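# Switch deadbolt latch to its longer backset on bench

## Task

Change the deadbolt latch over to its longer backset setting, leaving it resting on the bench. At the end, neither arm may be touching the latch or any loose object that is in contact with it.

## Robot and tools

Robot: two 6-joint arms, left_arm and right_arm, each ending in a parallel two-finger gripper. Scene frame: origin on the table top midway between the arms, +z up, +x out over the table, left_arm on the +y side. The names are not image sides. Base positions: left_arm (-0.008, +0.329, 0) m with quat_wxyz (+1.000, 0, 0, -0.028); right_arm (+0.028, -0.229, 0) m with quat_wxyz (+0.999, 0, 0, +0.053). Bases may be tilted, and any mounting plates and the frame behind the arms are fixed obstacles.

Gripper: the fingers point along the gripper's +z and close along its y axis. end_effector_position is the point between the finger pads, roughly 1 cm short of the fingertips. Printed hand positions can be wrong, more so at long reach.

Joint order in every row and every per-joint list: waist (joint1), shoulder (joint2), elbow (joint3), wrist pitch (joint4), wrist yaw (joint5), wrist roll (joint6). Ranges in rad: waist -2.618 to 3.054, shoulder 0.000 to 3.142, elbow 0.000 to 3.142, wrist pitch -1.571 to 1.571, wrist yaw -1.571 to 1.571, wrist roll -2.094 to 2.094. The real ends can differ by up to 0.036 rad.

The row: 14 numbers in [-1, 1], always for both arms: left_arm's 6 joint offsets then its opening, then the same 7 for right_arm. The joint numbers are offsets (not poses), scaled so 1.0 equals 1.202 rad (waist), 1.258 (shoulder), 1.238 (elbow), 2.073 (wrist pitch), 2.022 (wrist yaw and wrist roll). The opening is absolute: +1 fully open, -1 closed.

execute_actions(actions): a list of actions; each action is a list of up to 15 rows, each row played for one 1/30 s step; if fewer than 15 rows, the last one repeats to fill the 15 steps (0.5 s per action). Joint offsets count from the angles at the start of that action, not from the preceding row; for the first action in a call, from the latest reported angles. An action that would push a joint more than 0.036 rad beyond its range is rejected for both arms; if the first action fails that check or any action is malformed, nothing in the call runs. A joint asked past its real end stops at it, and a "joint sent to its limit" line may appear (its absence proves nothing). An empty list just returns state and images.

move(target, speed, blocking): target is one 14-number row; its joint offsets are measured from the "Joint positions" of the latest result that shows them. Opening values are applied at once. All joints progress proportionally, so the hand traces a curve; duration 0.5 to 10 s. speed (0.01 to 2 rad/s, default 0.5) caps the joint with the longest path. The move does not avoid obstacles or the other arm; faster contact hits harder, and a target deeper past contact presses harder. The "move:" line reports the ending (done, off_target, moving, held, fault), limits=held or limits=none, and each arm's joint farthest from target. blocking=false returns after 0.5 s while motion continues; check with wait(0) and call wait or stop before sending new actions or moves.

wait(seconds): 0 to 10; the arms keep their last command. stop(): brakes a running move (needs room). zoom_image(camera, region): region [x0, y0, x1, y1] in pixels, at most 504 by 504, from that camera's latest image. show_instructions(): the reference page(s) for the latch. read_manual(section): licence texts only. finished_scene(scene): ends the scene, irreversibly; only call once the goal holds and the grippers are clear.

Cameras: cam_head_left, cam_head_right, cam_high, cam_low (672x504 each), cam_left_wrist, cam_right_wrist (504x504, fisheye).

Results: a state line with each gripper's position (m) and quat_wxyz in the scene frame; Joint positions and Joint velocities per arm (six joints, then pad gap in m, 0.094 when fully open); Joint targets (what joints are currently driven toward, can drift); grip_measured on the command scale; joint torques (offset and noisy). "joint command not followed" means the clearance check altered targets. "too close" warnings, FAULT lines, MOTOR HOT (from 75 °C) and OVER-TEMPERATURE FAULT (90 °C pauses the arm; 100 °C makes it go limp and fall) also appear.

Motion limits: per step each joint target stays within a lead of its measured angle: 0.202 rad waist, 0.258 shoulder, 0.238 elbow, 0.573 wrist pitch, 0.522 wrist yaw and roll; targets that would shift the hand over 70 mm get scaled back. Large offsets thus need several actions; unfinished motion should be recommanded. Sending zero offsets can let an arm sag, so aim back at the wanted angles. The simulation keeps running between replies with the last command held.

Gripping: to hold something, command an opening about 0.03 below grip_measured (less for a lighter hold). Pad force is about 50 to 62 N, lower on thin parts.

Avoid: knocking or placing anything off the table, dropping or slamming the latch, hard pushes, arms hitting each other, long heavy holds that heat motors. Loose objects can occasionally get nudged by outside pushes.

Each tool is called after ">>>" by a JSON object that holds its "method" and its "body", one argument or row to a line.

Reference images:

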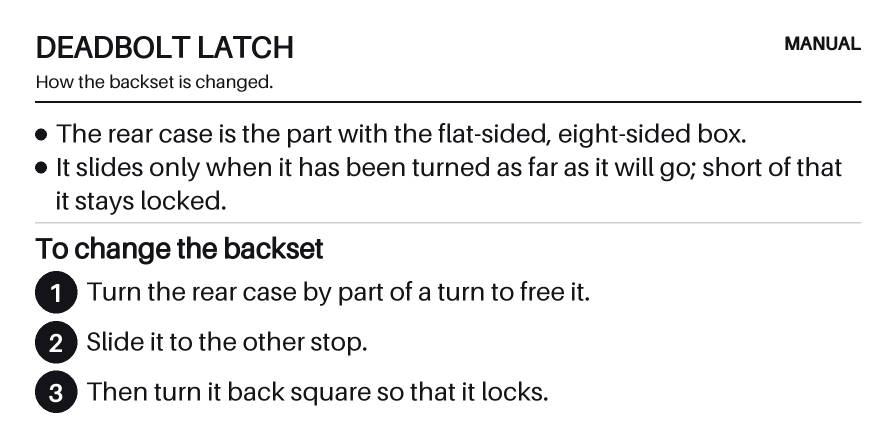

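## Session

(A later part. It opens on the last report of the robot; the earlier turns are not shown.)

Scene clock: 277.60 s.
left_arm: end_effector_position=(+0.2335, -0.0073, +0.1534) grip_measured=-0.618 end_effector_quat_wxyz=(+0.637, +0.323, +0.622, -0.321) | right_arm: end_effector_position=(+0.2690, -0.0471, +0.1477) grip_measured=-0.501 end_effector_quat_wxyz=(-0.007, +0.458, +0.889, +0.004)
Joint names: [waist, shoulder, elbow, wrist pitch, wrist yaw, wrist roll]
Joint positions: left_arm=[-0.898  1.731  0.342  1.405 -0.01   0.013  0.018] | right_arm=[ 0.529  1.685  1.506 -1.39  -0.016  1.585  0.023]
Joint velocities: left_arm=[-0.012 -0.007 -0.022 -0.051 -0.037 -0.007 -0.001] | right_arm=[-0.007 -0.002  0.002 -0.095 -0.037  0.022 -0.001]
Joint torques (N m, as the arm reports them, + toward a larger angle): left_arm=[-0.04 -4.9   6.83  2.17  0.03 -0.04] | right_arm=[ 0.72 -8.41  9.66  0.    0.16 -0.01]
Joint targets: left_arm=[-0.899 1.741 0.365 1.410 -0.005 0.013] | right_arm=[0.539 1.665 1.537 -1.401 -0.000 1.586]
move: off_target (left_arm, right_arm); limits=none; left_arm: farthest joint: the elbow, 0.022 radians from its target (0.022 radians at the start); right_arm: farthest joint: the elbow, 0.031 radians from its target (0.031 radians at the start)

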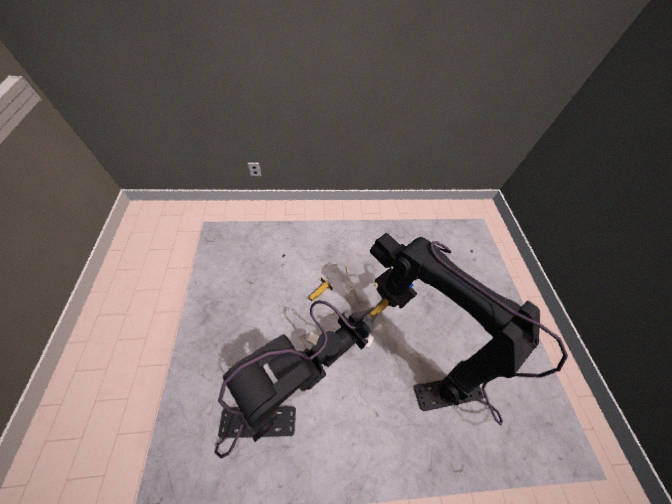

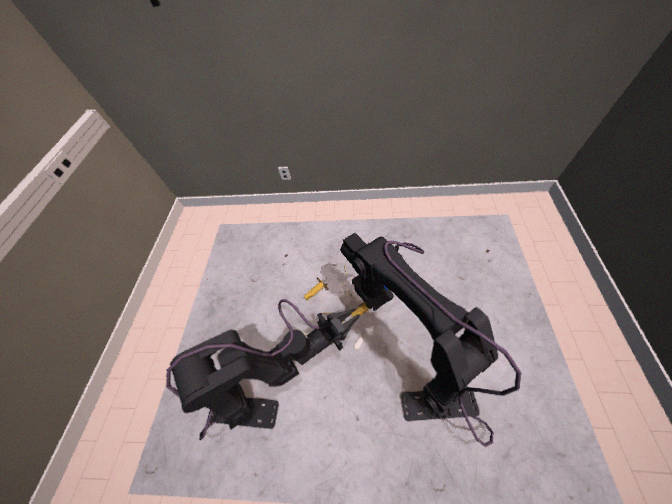

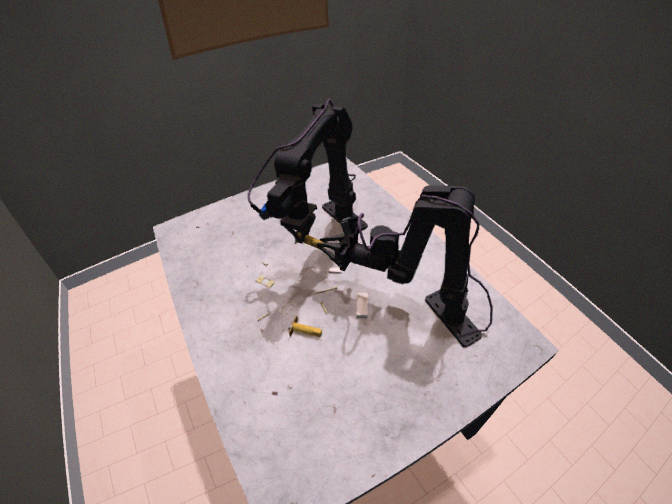

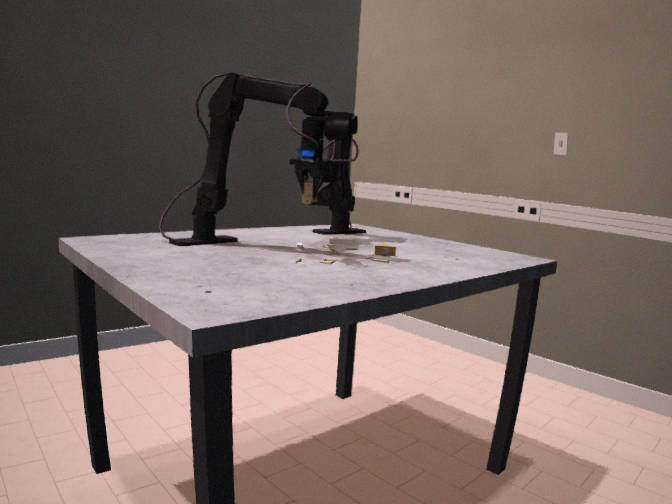

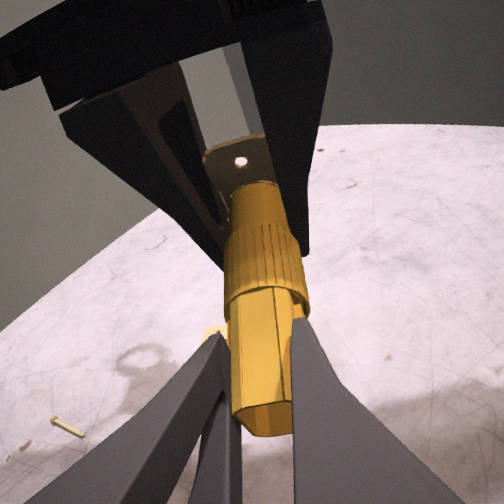

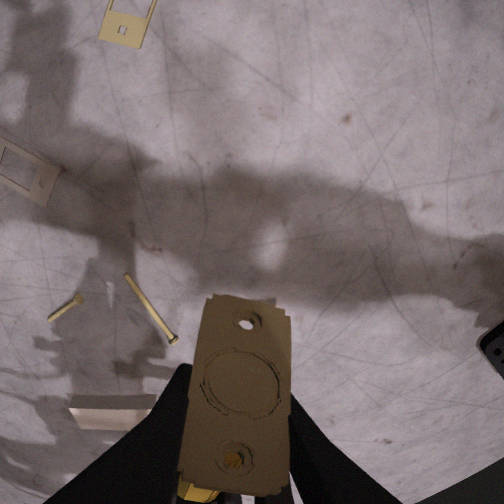

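>>> {"method": "move", "body": {
  "target": [0,0.008,0.018,0.003,0,0,-0.7, 0.008,-0.016,0.025,-0.008,0.008,0,-0.57]
}}

>>> {"method": "move", "body": {
  "target": [0,0.008,0.018,0.003,0,0.2,-0.7, 0.008,-0.016,0.025,-0.008,0.008,0,-0.57],
  "speed": 0.3
}}

Scene clock: 287.67 s.
left_arm: end_effector_position=(+0.2338, -0.0071, +0.1535) grip_measured=-0.661 end_effector_quat_wxyz=(+0.637, +0.323, +0.622, -0.320) | right_arm: end_effector_position=(+0.2690, -0.0471, +0.1477) grip_measured=-0.501 end_effector_quat_wxyz=(-0.007, +0.458, +0.889, +0.004)
Joint names: [waist, shoulder, elbow, wrist pitch, wrist yaw, wrist roll]
Joint positions: left_arm=[-0.898  1.731  0.342  1.405 -0.011  0.013  0.016] | right_arm=[ 0.529  1.685  1.506 -1.39  -0.016  1.585  0.023]
Joint velocities: left_arm=[ 0.002  0.022 -0.012  0.022  0.051  0.007 -0.   ] | right_arm=[-0.007  0.002 -0.002  0.037 -0.022 -0.066 -0.001]
Joint torques (N m, as the arm reports them, + toward a larger angle): left_arm=[-0.03 -4.88  6.82  2.17  0.01 -0.03] | right_arm=[ 0.72 -8.4   9.32 -0.03  0.16  0.  ]
Joint targets: left_arm=[-0.898 1.741 0.365 1.411 -0.010 0.013] | right_arm=[0.539 1.665 1.537 -1.407 -0.000 1.585]
move: off_target (left_arm, right_arm); limits=none; left_arm: farthest joint: the elbow, 0.022 radians from its target (0.022 radians at the start); right_arm: farthest joint: the elbow, 0.031 radians from its target (0.031 radians at the start)

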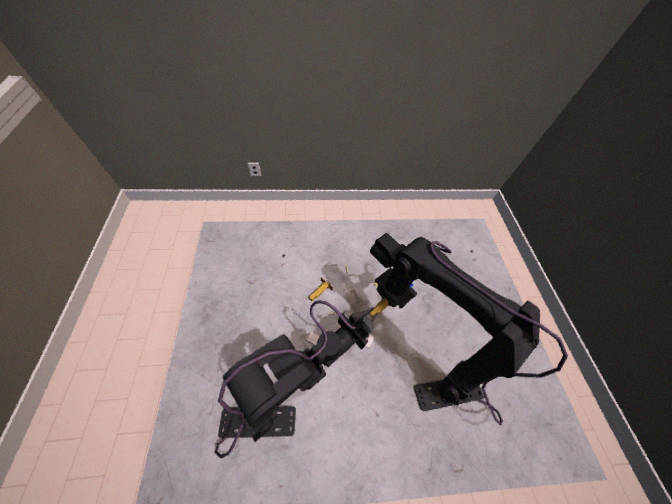

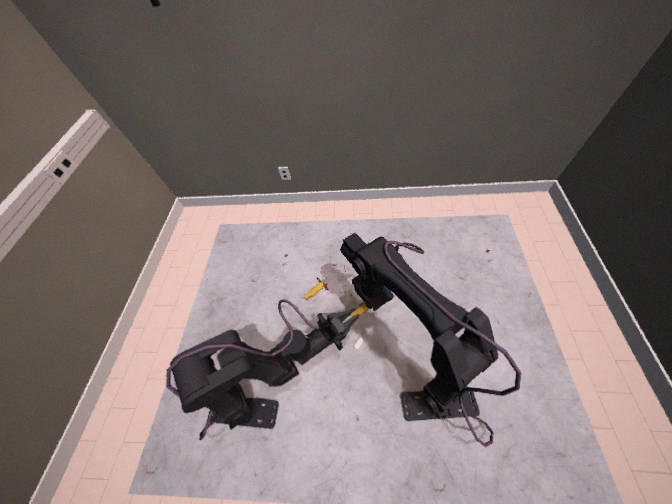

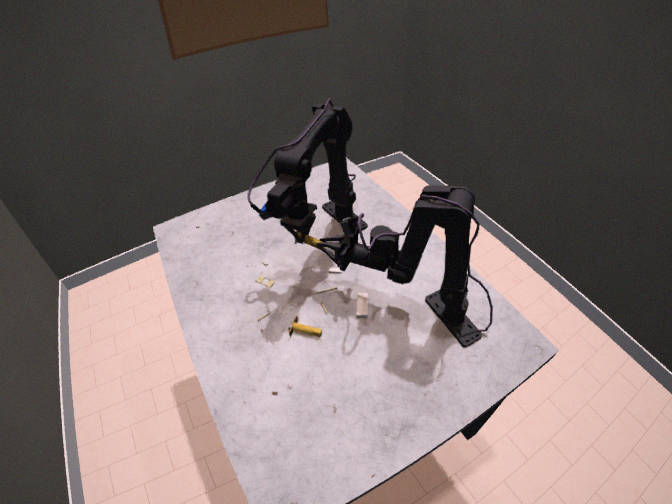

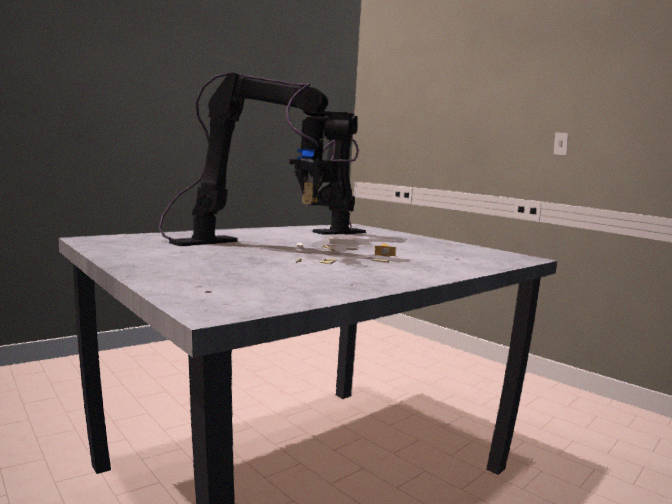

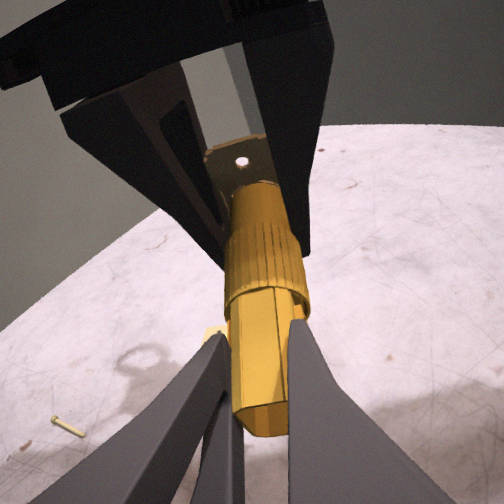

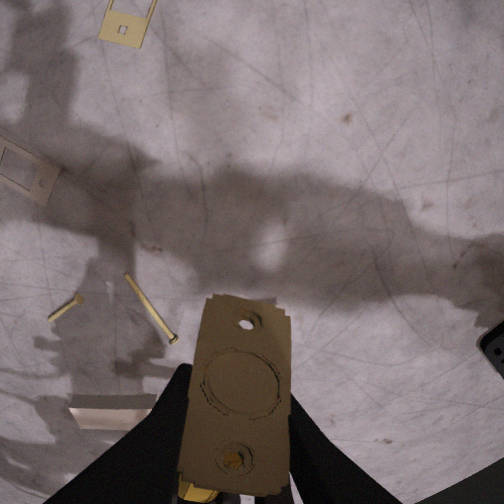

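Scene clock: 289.70 s.
left_arm: end_effector_position=(+0.2344, -0.0067, +0.1537) grip_measured=-0.661 end_effector_quat_wxyz=(+0.688, +0.435, +0.549, -0.190) | right_arm: end_effector_position=(+0.2696, -0.0467, +0.1477) grip_measured=-0.501 end_effector_quat_wxyz=(-0.006, +0.465, +0.885, +0.005)
Joint names: [waist, shoulder, elbow, wrist pitch, wrist yaw, wrist roll]
Joint positions: left_arm=[-0.898  1.731  0.342  1.406 -0.015  0.4    0.016] | right_arm=[ 0.529  1.685  1.506 -1.387 -0.016  1.602  0.023]
Joint velocities: left_arm=[-0.002  0.007 -0.007 -0.051 -0.037  0.051  0.001] | right_arm=[-0.002 -0.012 -0.012 -0.095 -0.007  0.007 -0.   ]
Joint torques (N m, as the arm reports them, + toward a larger angle): left_arm=[-0.05 -4.89  6.83  2.17  0.03  0.16] | right_arm=[ 0.67 -8.55  9.58 -0.07  0.2  -0.22]
Joint targets: left_arm=[-0.898 1.741 0.365 1.412 -0.011 0.417] | right_arm=[0.539 1.665 1.537 -1.407 -0.000 1.585]
move: off_target (left_arm, right_arm); limits=none; left_arm: farthest joint: the elbow, 0.022 radians from its target (0.022 radians at the start); right_arm: farthest joint: the elbow, 0.031 radians from its target (0.031 radians at the start)

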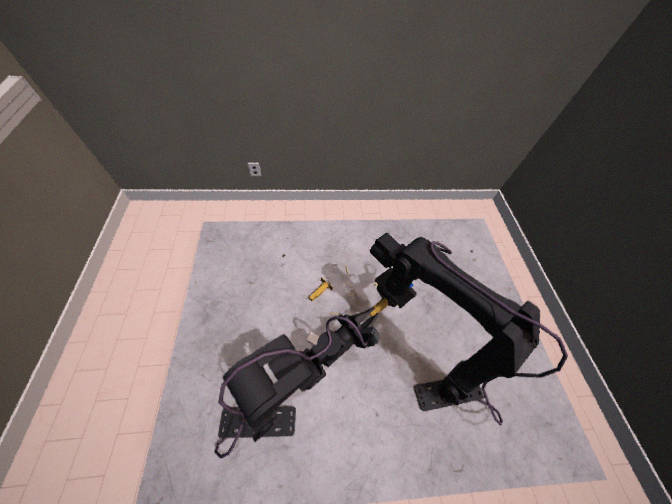

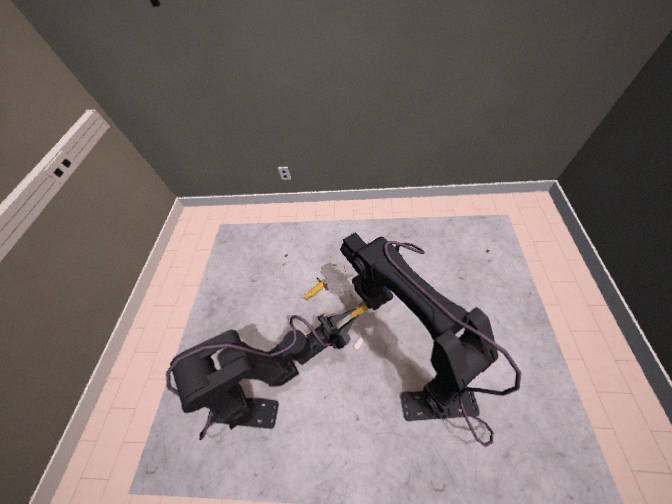

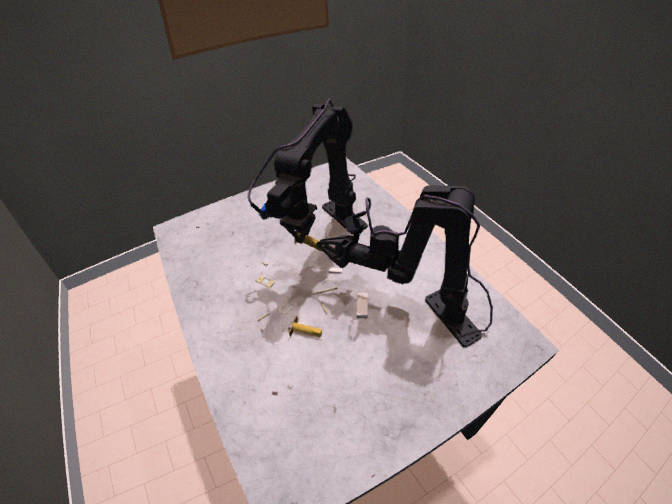

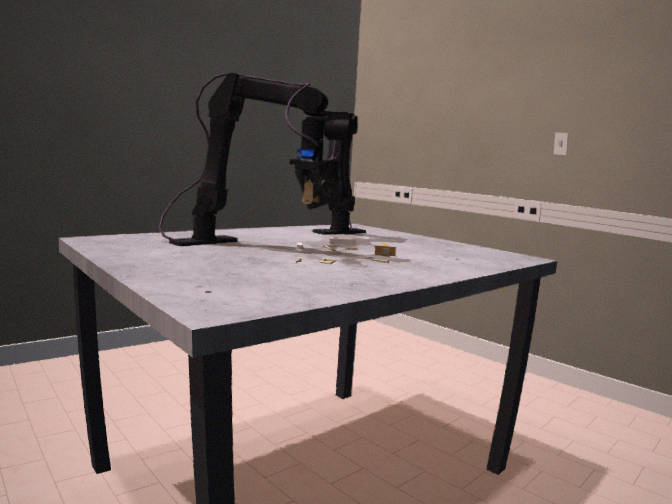

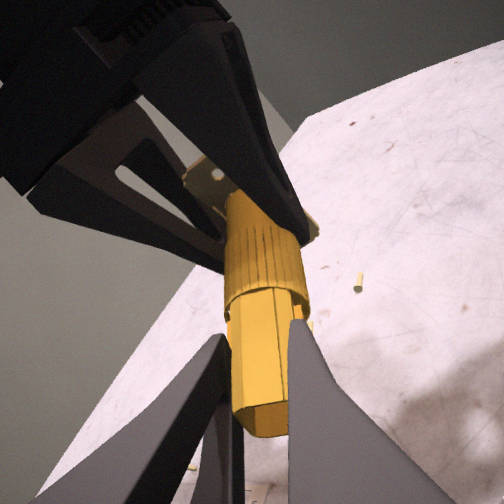

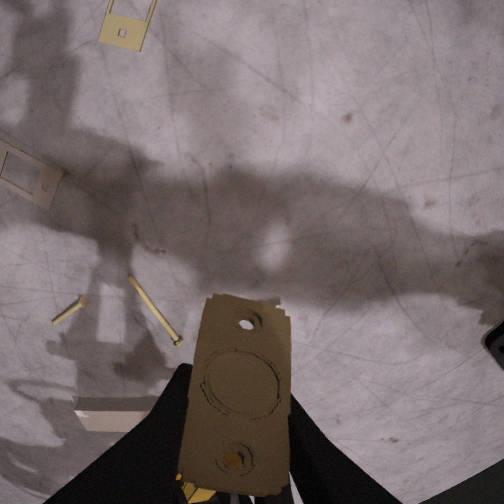

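>>> {"method": "move", "body": {
  "target": [0,0.008,0.018,0.003,0,0.25,-0.7, 0.008,-0.016,0.025,-0.008,0.008,0,-0.57],
  "speed": 0.3
}}

Scene clock: 295.13 s.
left_arm: end_effector_position=(+0.2365, -0.0050, +0.1546) grip_measured=-0.661 end_effector_quat_wxyz=(+0.715, +0.550, +0.432, -0.015) | right_arm: end_effector_position=(+0.2726, -0.0452, +0.1477) grip_measured=-0.501 end_effector_quat_wxyz=(-0.002, +0.480, +0.877, +0.011)
Joint names: [waist, shoulder, elbow, wrist pitch, wrist yaw, wrist roll]
Joint positions: left_arm=[-0.898  1.731  0.342  1.41  -0.031  0.884  0.016] | right_arm=[ 0.529  1.685  1.506 -1.374 -0.013  1.635  0.023]
Joint velocities: left_arm=[-0.012 -0.002 -0.017 -0.066  0.007  0.007 -0.002] | right_arm=[-0.007 -0.007 -0.002  0.007  0.11   0.022 -0.   ]
Joint torques (N m, as the arm reports them, + toward a larger angle): left_arm=[ 0.07 -4.89  6.83  2.13  0.12  0.15] | right_arm=[ 0.66 -8.48  9.62 -0.17  0.12 -0.37]
Joint targets: left_arm=[-0.898 1.741 0.365 1.412 -0.015 0.905] | right_arm=[0.539 1.665 1.537 -1.404 -0.000 1.602]
move: off_target (left_arm, right_arm); limits=none; left_arm: farthest joint: the elbow, 0.022 radians from its target (0.022 radians at the start); right_arm: farthest joint: the wrist roll, 0.033 radians from its target (0.000 radians at the start)

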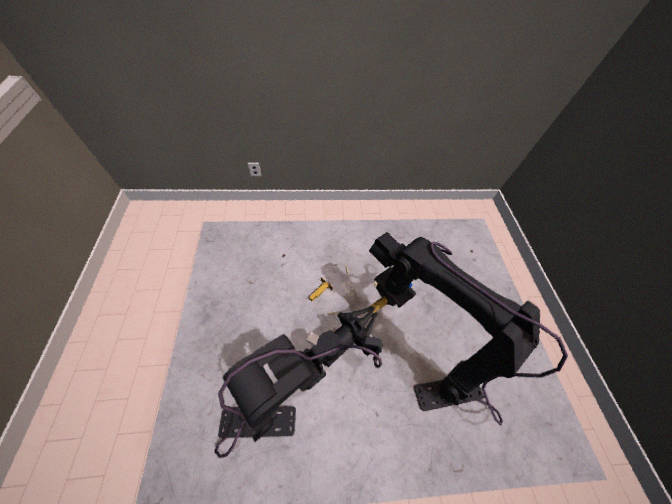

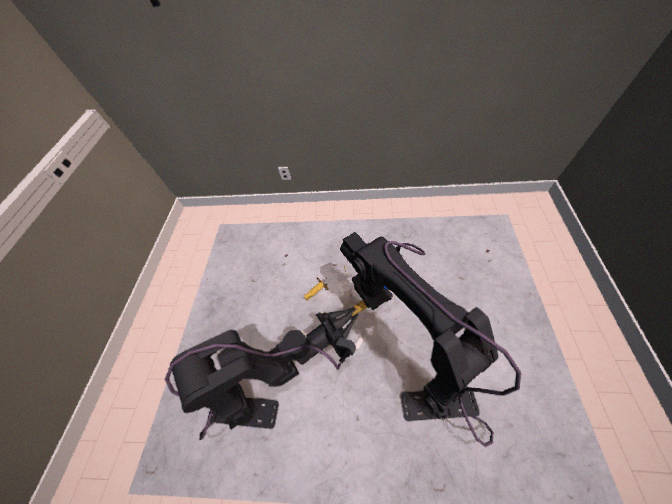

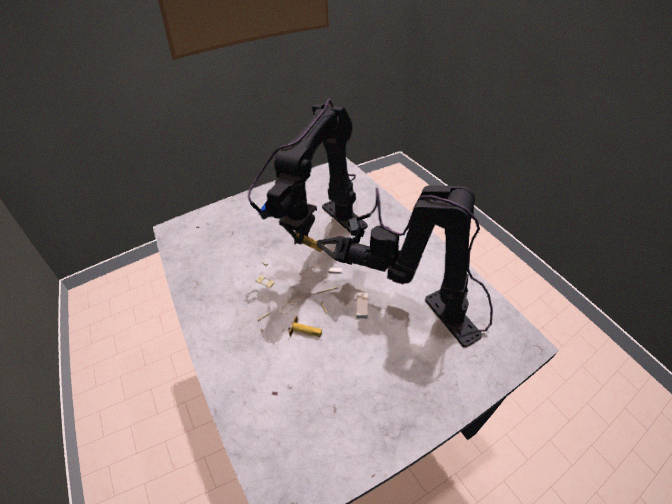

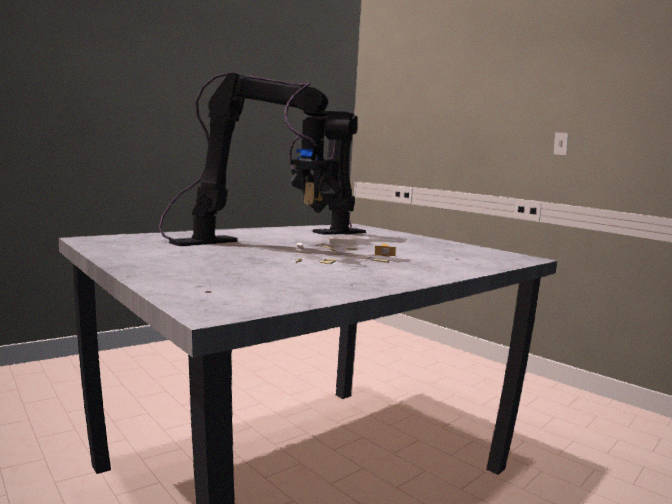

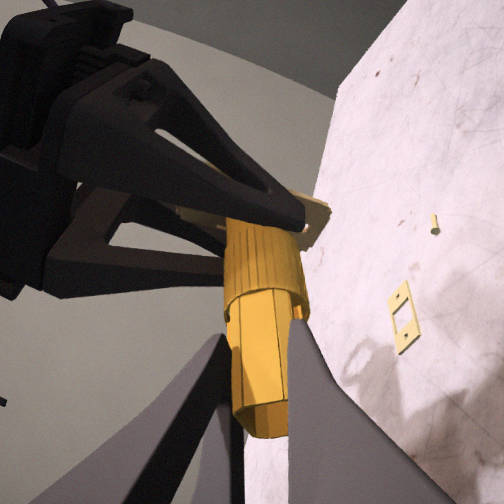

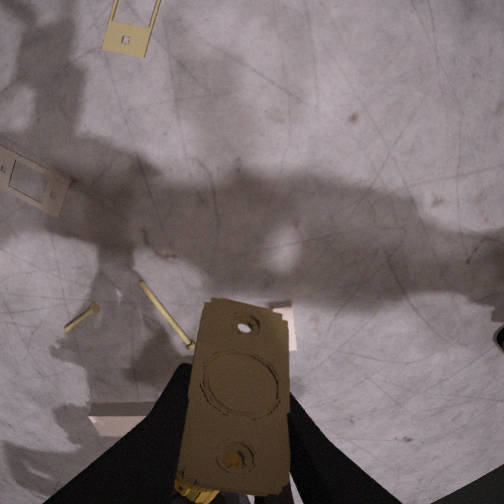

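>>> {"method": "move", "body": {
  "target": [0,0.008,0.018,0.003,0,0.2,-0.7, 0.008,-0.016,0.025,-0.008,0.008,-0.02,-0.57],
  "speed": 0.3
}}

>>> {"method": "move", "body": {
  "target": [0,0.008,0.018,0.003,0,0.15,-0.7, 0.008,-0.016,0.025,-0.008,0.008,-0.01,-0.57],
  "speed": 0.3
}}

Scene clock: 301.57 s.
left_arm: end_effector_position=(+0.2406, -0.0018, +0.1562) grip_measured=-0.661 end_effector_quat_wxyz=(+0.707, +0.608, +0.342, +0.117) | right_arm: end_effector_position=(+0.2777, -0.0418, +0.1479) grip_measured=-0.501 end_effector_quat_wxyz=(+0.004, +0.479, +0.877, +0.021)
Joint names: [waist, shoulder, elbow, wrist pitch, wrist yaw, wrist roll]
Joint positions: left_arm=[-0.898  1.731  0.342  1.416 -0.06   1.224  0.016] | right_arm=[ 0.529  1.685  1.506 -1.349 -0.012  1.635  0.023]
Joint velocities: left_arm=[-0.002 -0.012 -0.012 -0.051 -0.051 -0.066  0.   ] | right_arm=[-0.007  0.002 -0.017  0.066  0.037  0.037  0.001]
Joint torques (N m, as the arm reports them, + toward a larger angle): left_arm=[-0.03 -4.9   6.84  2.11  0.22  0.58] | right_arm=[ 0.64 -8.68  9.44 -0.23  0.12 -0.38]
Joint targets: left_arm=[-0.898 1.741 0.365 1.416 -0.031 1.289] | right_arm=[0.539 1.665 1.537 -1.390 0.003 1.595]
move: off_target (left_arm, right_arm); limits=none; left_arm: farthest joint: the wrist roll, 0.064 radians from its target (0.404 radians at the start); right_arm: farthest joint: the wrist pitch, 0.041 radians from its target (0.017 radians at the start)

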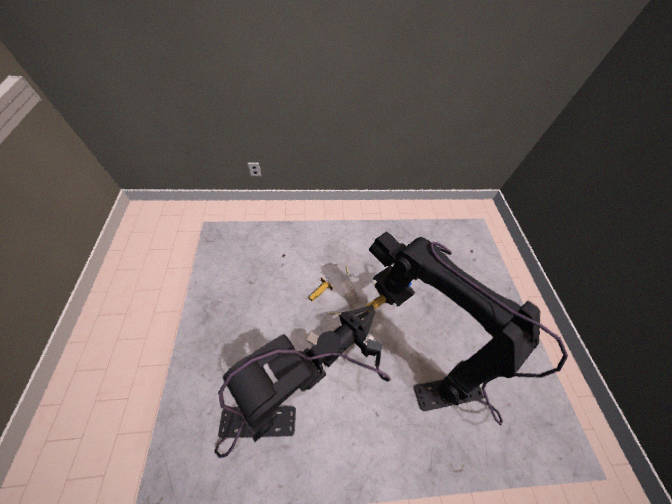

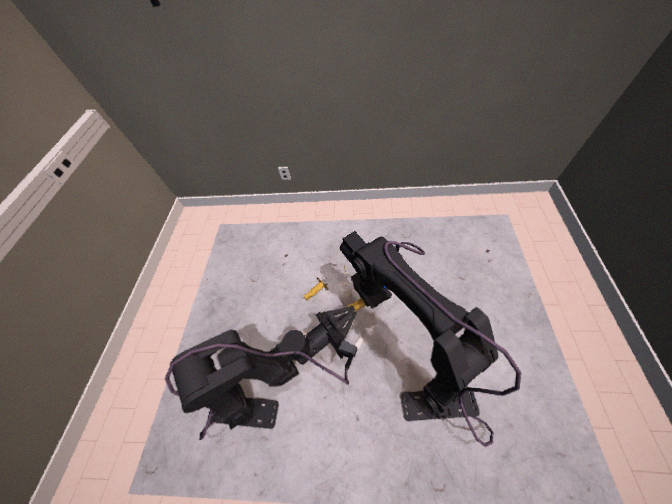

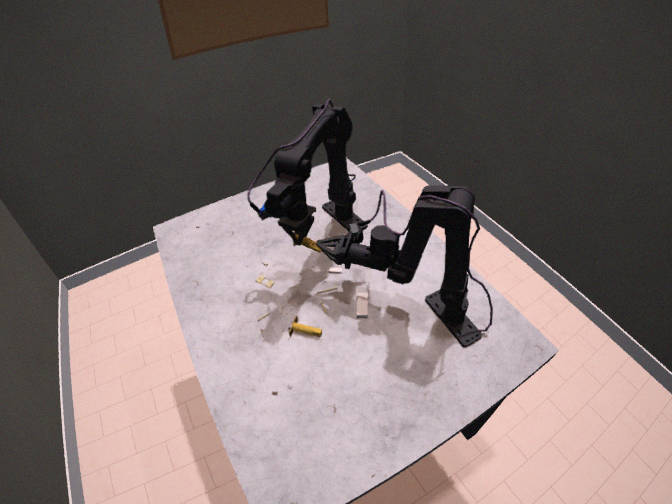

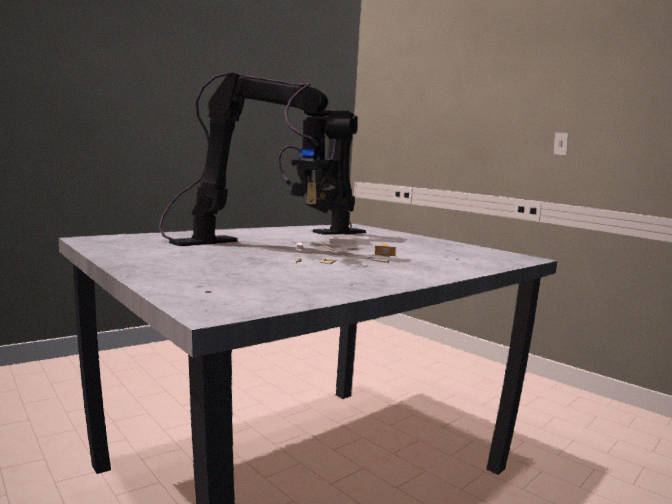

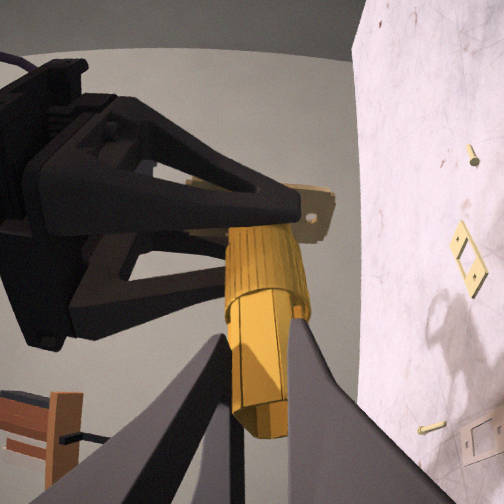

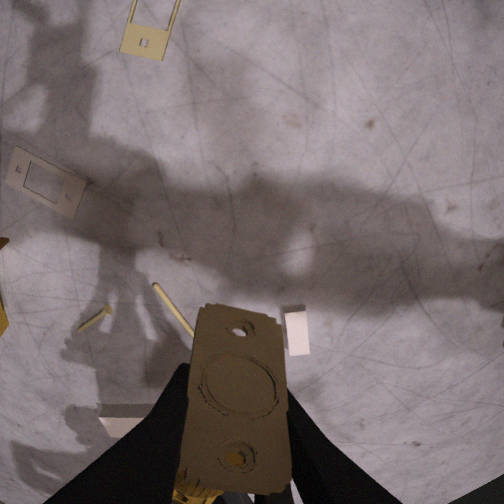

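Scene clock: 303.30 s.
left_arm: end_effector_position=(+0.2442, +0.0013, +0.1582) grip_measured=-0.654 end_effector_quat_wxyz=(+0.690, +0.636, +0.278, +0.206) | right_arm: end_effector_position=(+0.2835, -0.0377, +0.1483) grip_measured=-0.501 end_effector_quat_wxyz=(+0.010, +0.480, +0.876, +0.034)
Joint names: [waist, shoulder, elbow, wrist pitch, wrist yaw, wrist roll]
Joint positions: left_arm=[-0.898  1.731  0.342  1.424 -0.086  1.452  0.016] | right_arm=[ 0.529  1.685  1.506 -1.321 -0.011  1.637  0.023]
Joint velocities: left_arm=[-0.002 -0.002  0.007  0.051 -0.051 -0.051 -0.   ] | right_arm=[-0.002 -0.012 -0.012  0.095 -0.037  0.095  0.   ]
Joint torques (N m, as the arm reports them, + toward a larger angle): left_arm=[ 0.01 -4.86  6.8   2.08  0.22  0.68] | right_arm=[ 0.83 -8.53  9.63 -0.2   0.17 -0.23]
Joint targets: left_arm=[-0.898 1.741 0.365 1.422 -0.059 1.527] | right_arm=[0.539 1.665 1.537 -1.366 0.005 1.615]
move: off_target (left_arm, right_arm); limits=none; left_arm: farthest joint: the wrist roll, 0.075 radians from its target (0.303 radians at the start); right_arm: farthest joint: the wrist pitch, 0.045 radians from its target (0.016 radians at the start)

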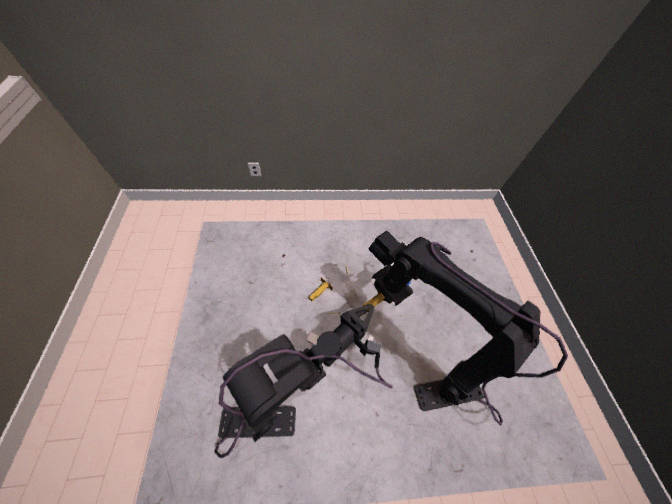

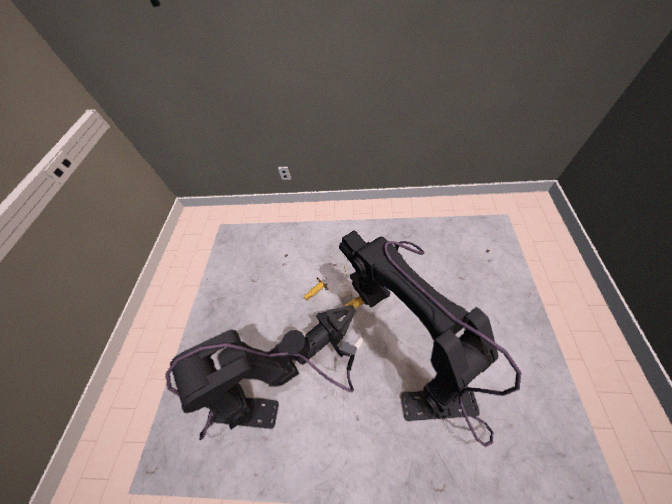

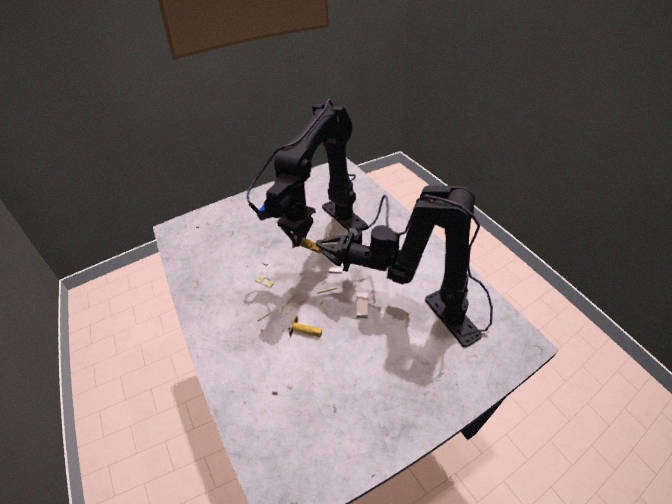

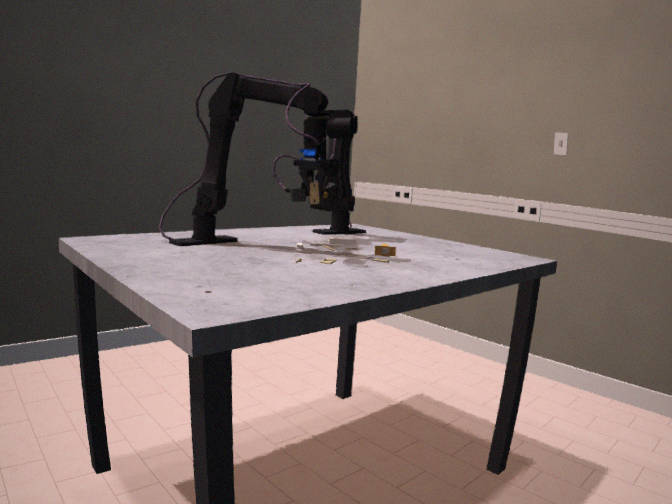

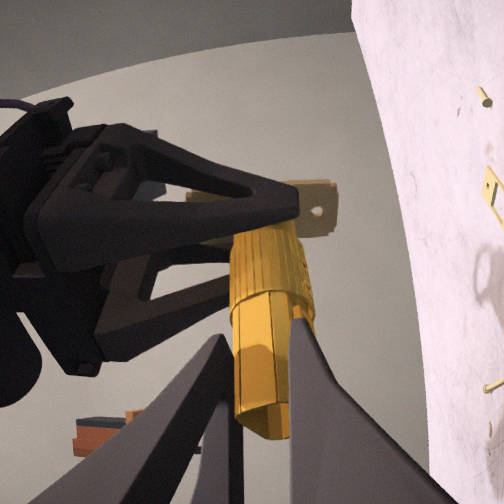

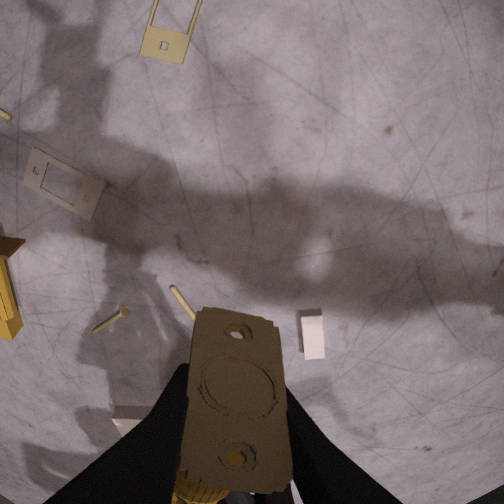

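>>> {"method": "move", "body": {
  "target": [-0.035,0.06,0.012,0.035,0.035,0.05,-0.7, 0.008,-0.016,0.025,-0.035,0.008,-0.025,-0.57],
  "speed": 0.15
}}

Scene clock: 314.93 s.
left_arm: end_effector_position=(+0.2352, -0.0071, +0.1561) grip_measured=-0.650 end_effector_quat_wxyz=(+0.699, +0.636, +0.253, +0.207) | right_arm: end_effector_position=(+0.2777, -0.0446, +0.1478) grip_measured=-0.501 end_effector_quat_wxyz=(+0.008, +0.468, +0.884, +0.015)
Joint names: [waist, shoulder, elbow, wrist pitch, wrist yaw, wrist roll]
Joint positions: left_arm=[-0.923  1.79   0.342  1.51  -0.074  1.485  0.016] | right_arm=[ 0.529  1.685  1.506 -1.356  0.001  1.608  0.023]
Joint velocities: left_arm=[-0.002  0.002 -0.007  0.125  0.037  0.022  0.   ] | right_arm=[ 0.002 -0.012 -0.012  0.007 -0.022 -0.066 -0.   ]
Joint torques (N m, as the arm reports them, + toward a larger angle): left_arm=[-1.34 -4.68  5.85  1.95  0.44  0.59] | right_arm=[ 0.68 -8.61  9.46 -0.17  0.03 -0.19]
Joint targets: left_arm=[-0.940 1.806 0.357 1.497 -0.016 1.554] | right_arm=[0.539 1.665 1.537 -1.393 0.005 1.586]
move: off_target (left_arm, right_arm); limits=none; left_arm: farthest joint: the wrist roll, 0.068 radians from its target (0.100 radians at the start); right_arm: farthest joint: the wrist pitch, 0.038 radians from its target (0.073 radians at the start)

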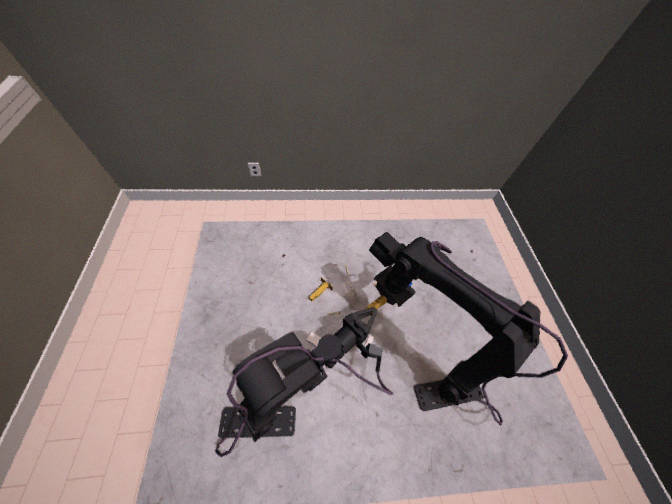

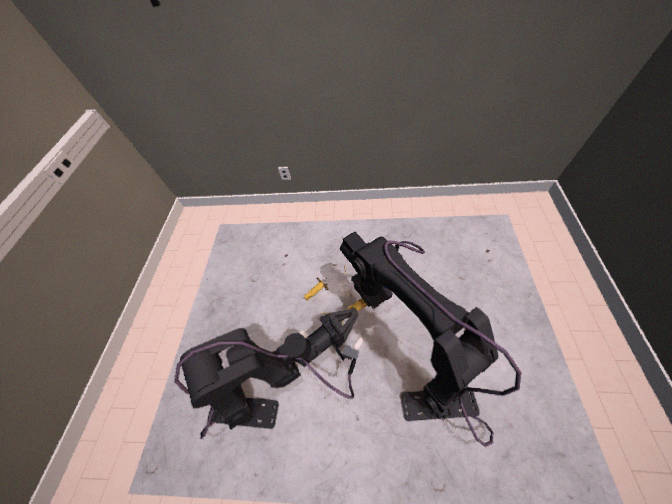

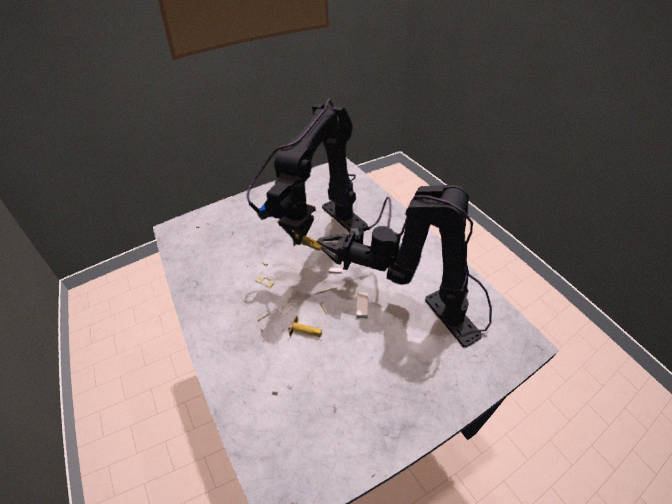

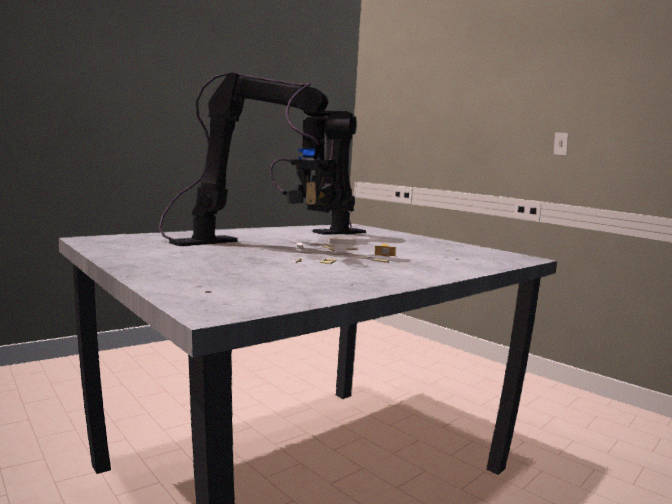

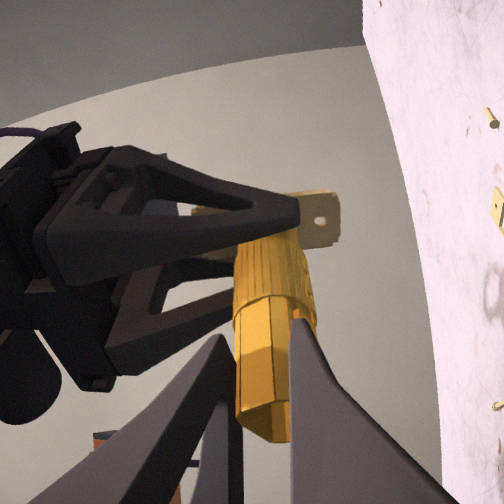

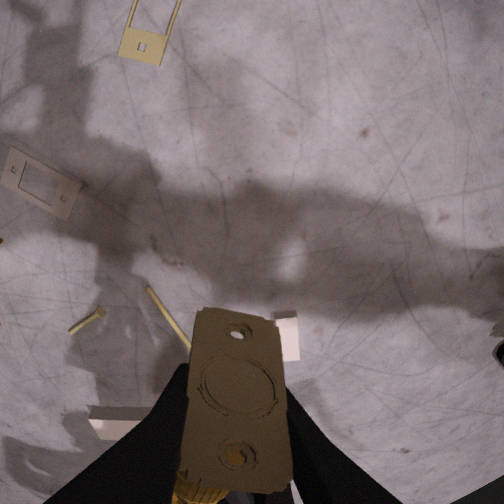

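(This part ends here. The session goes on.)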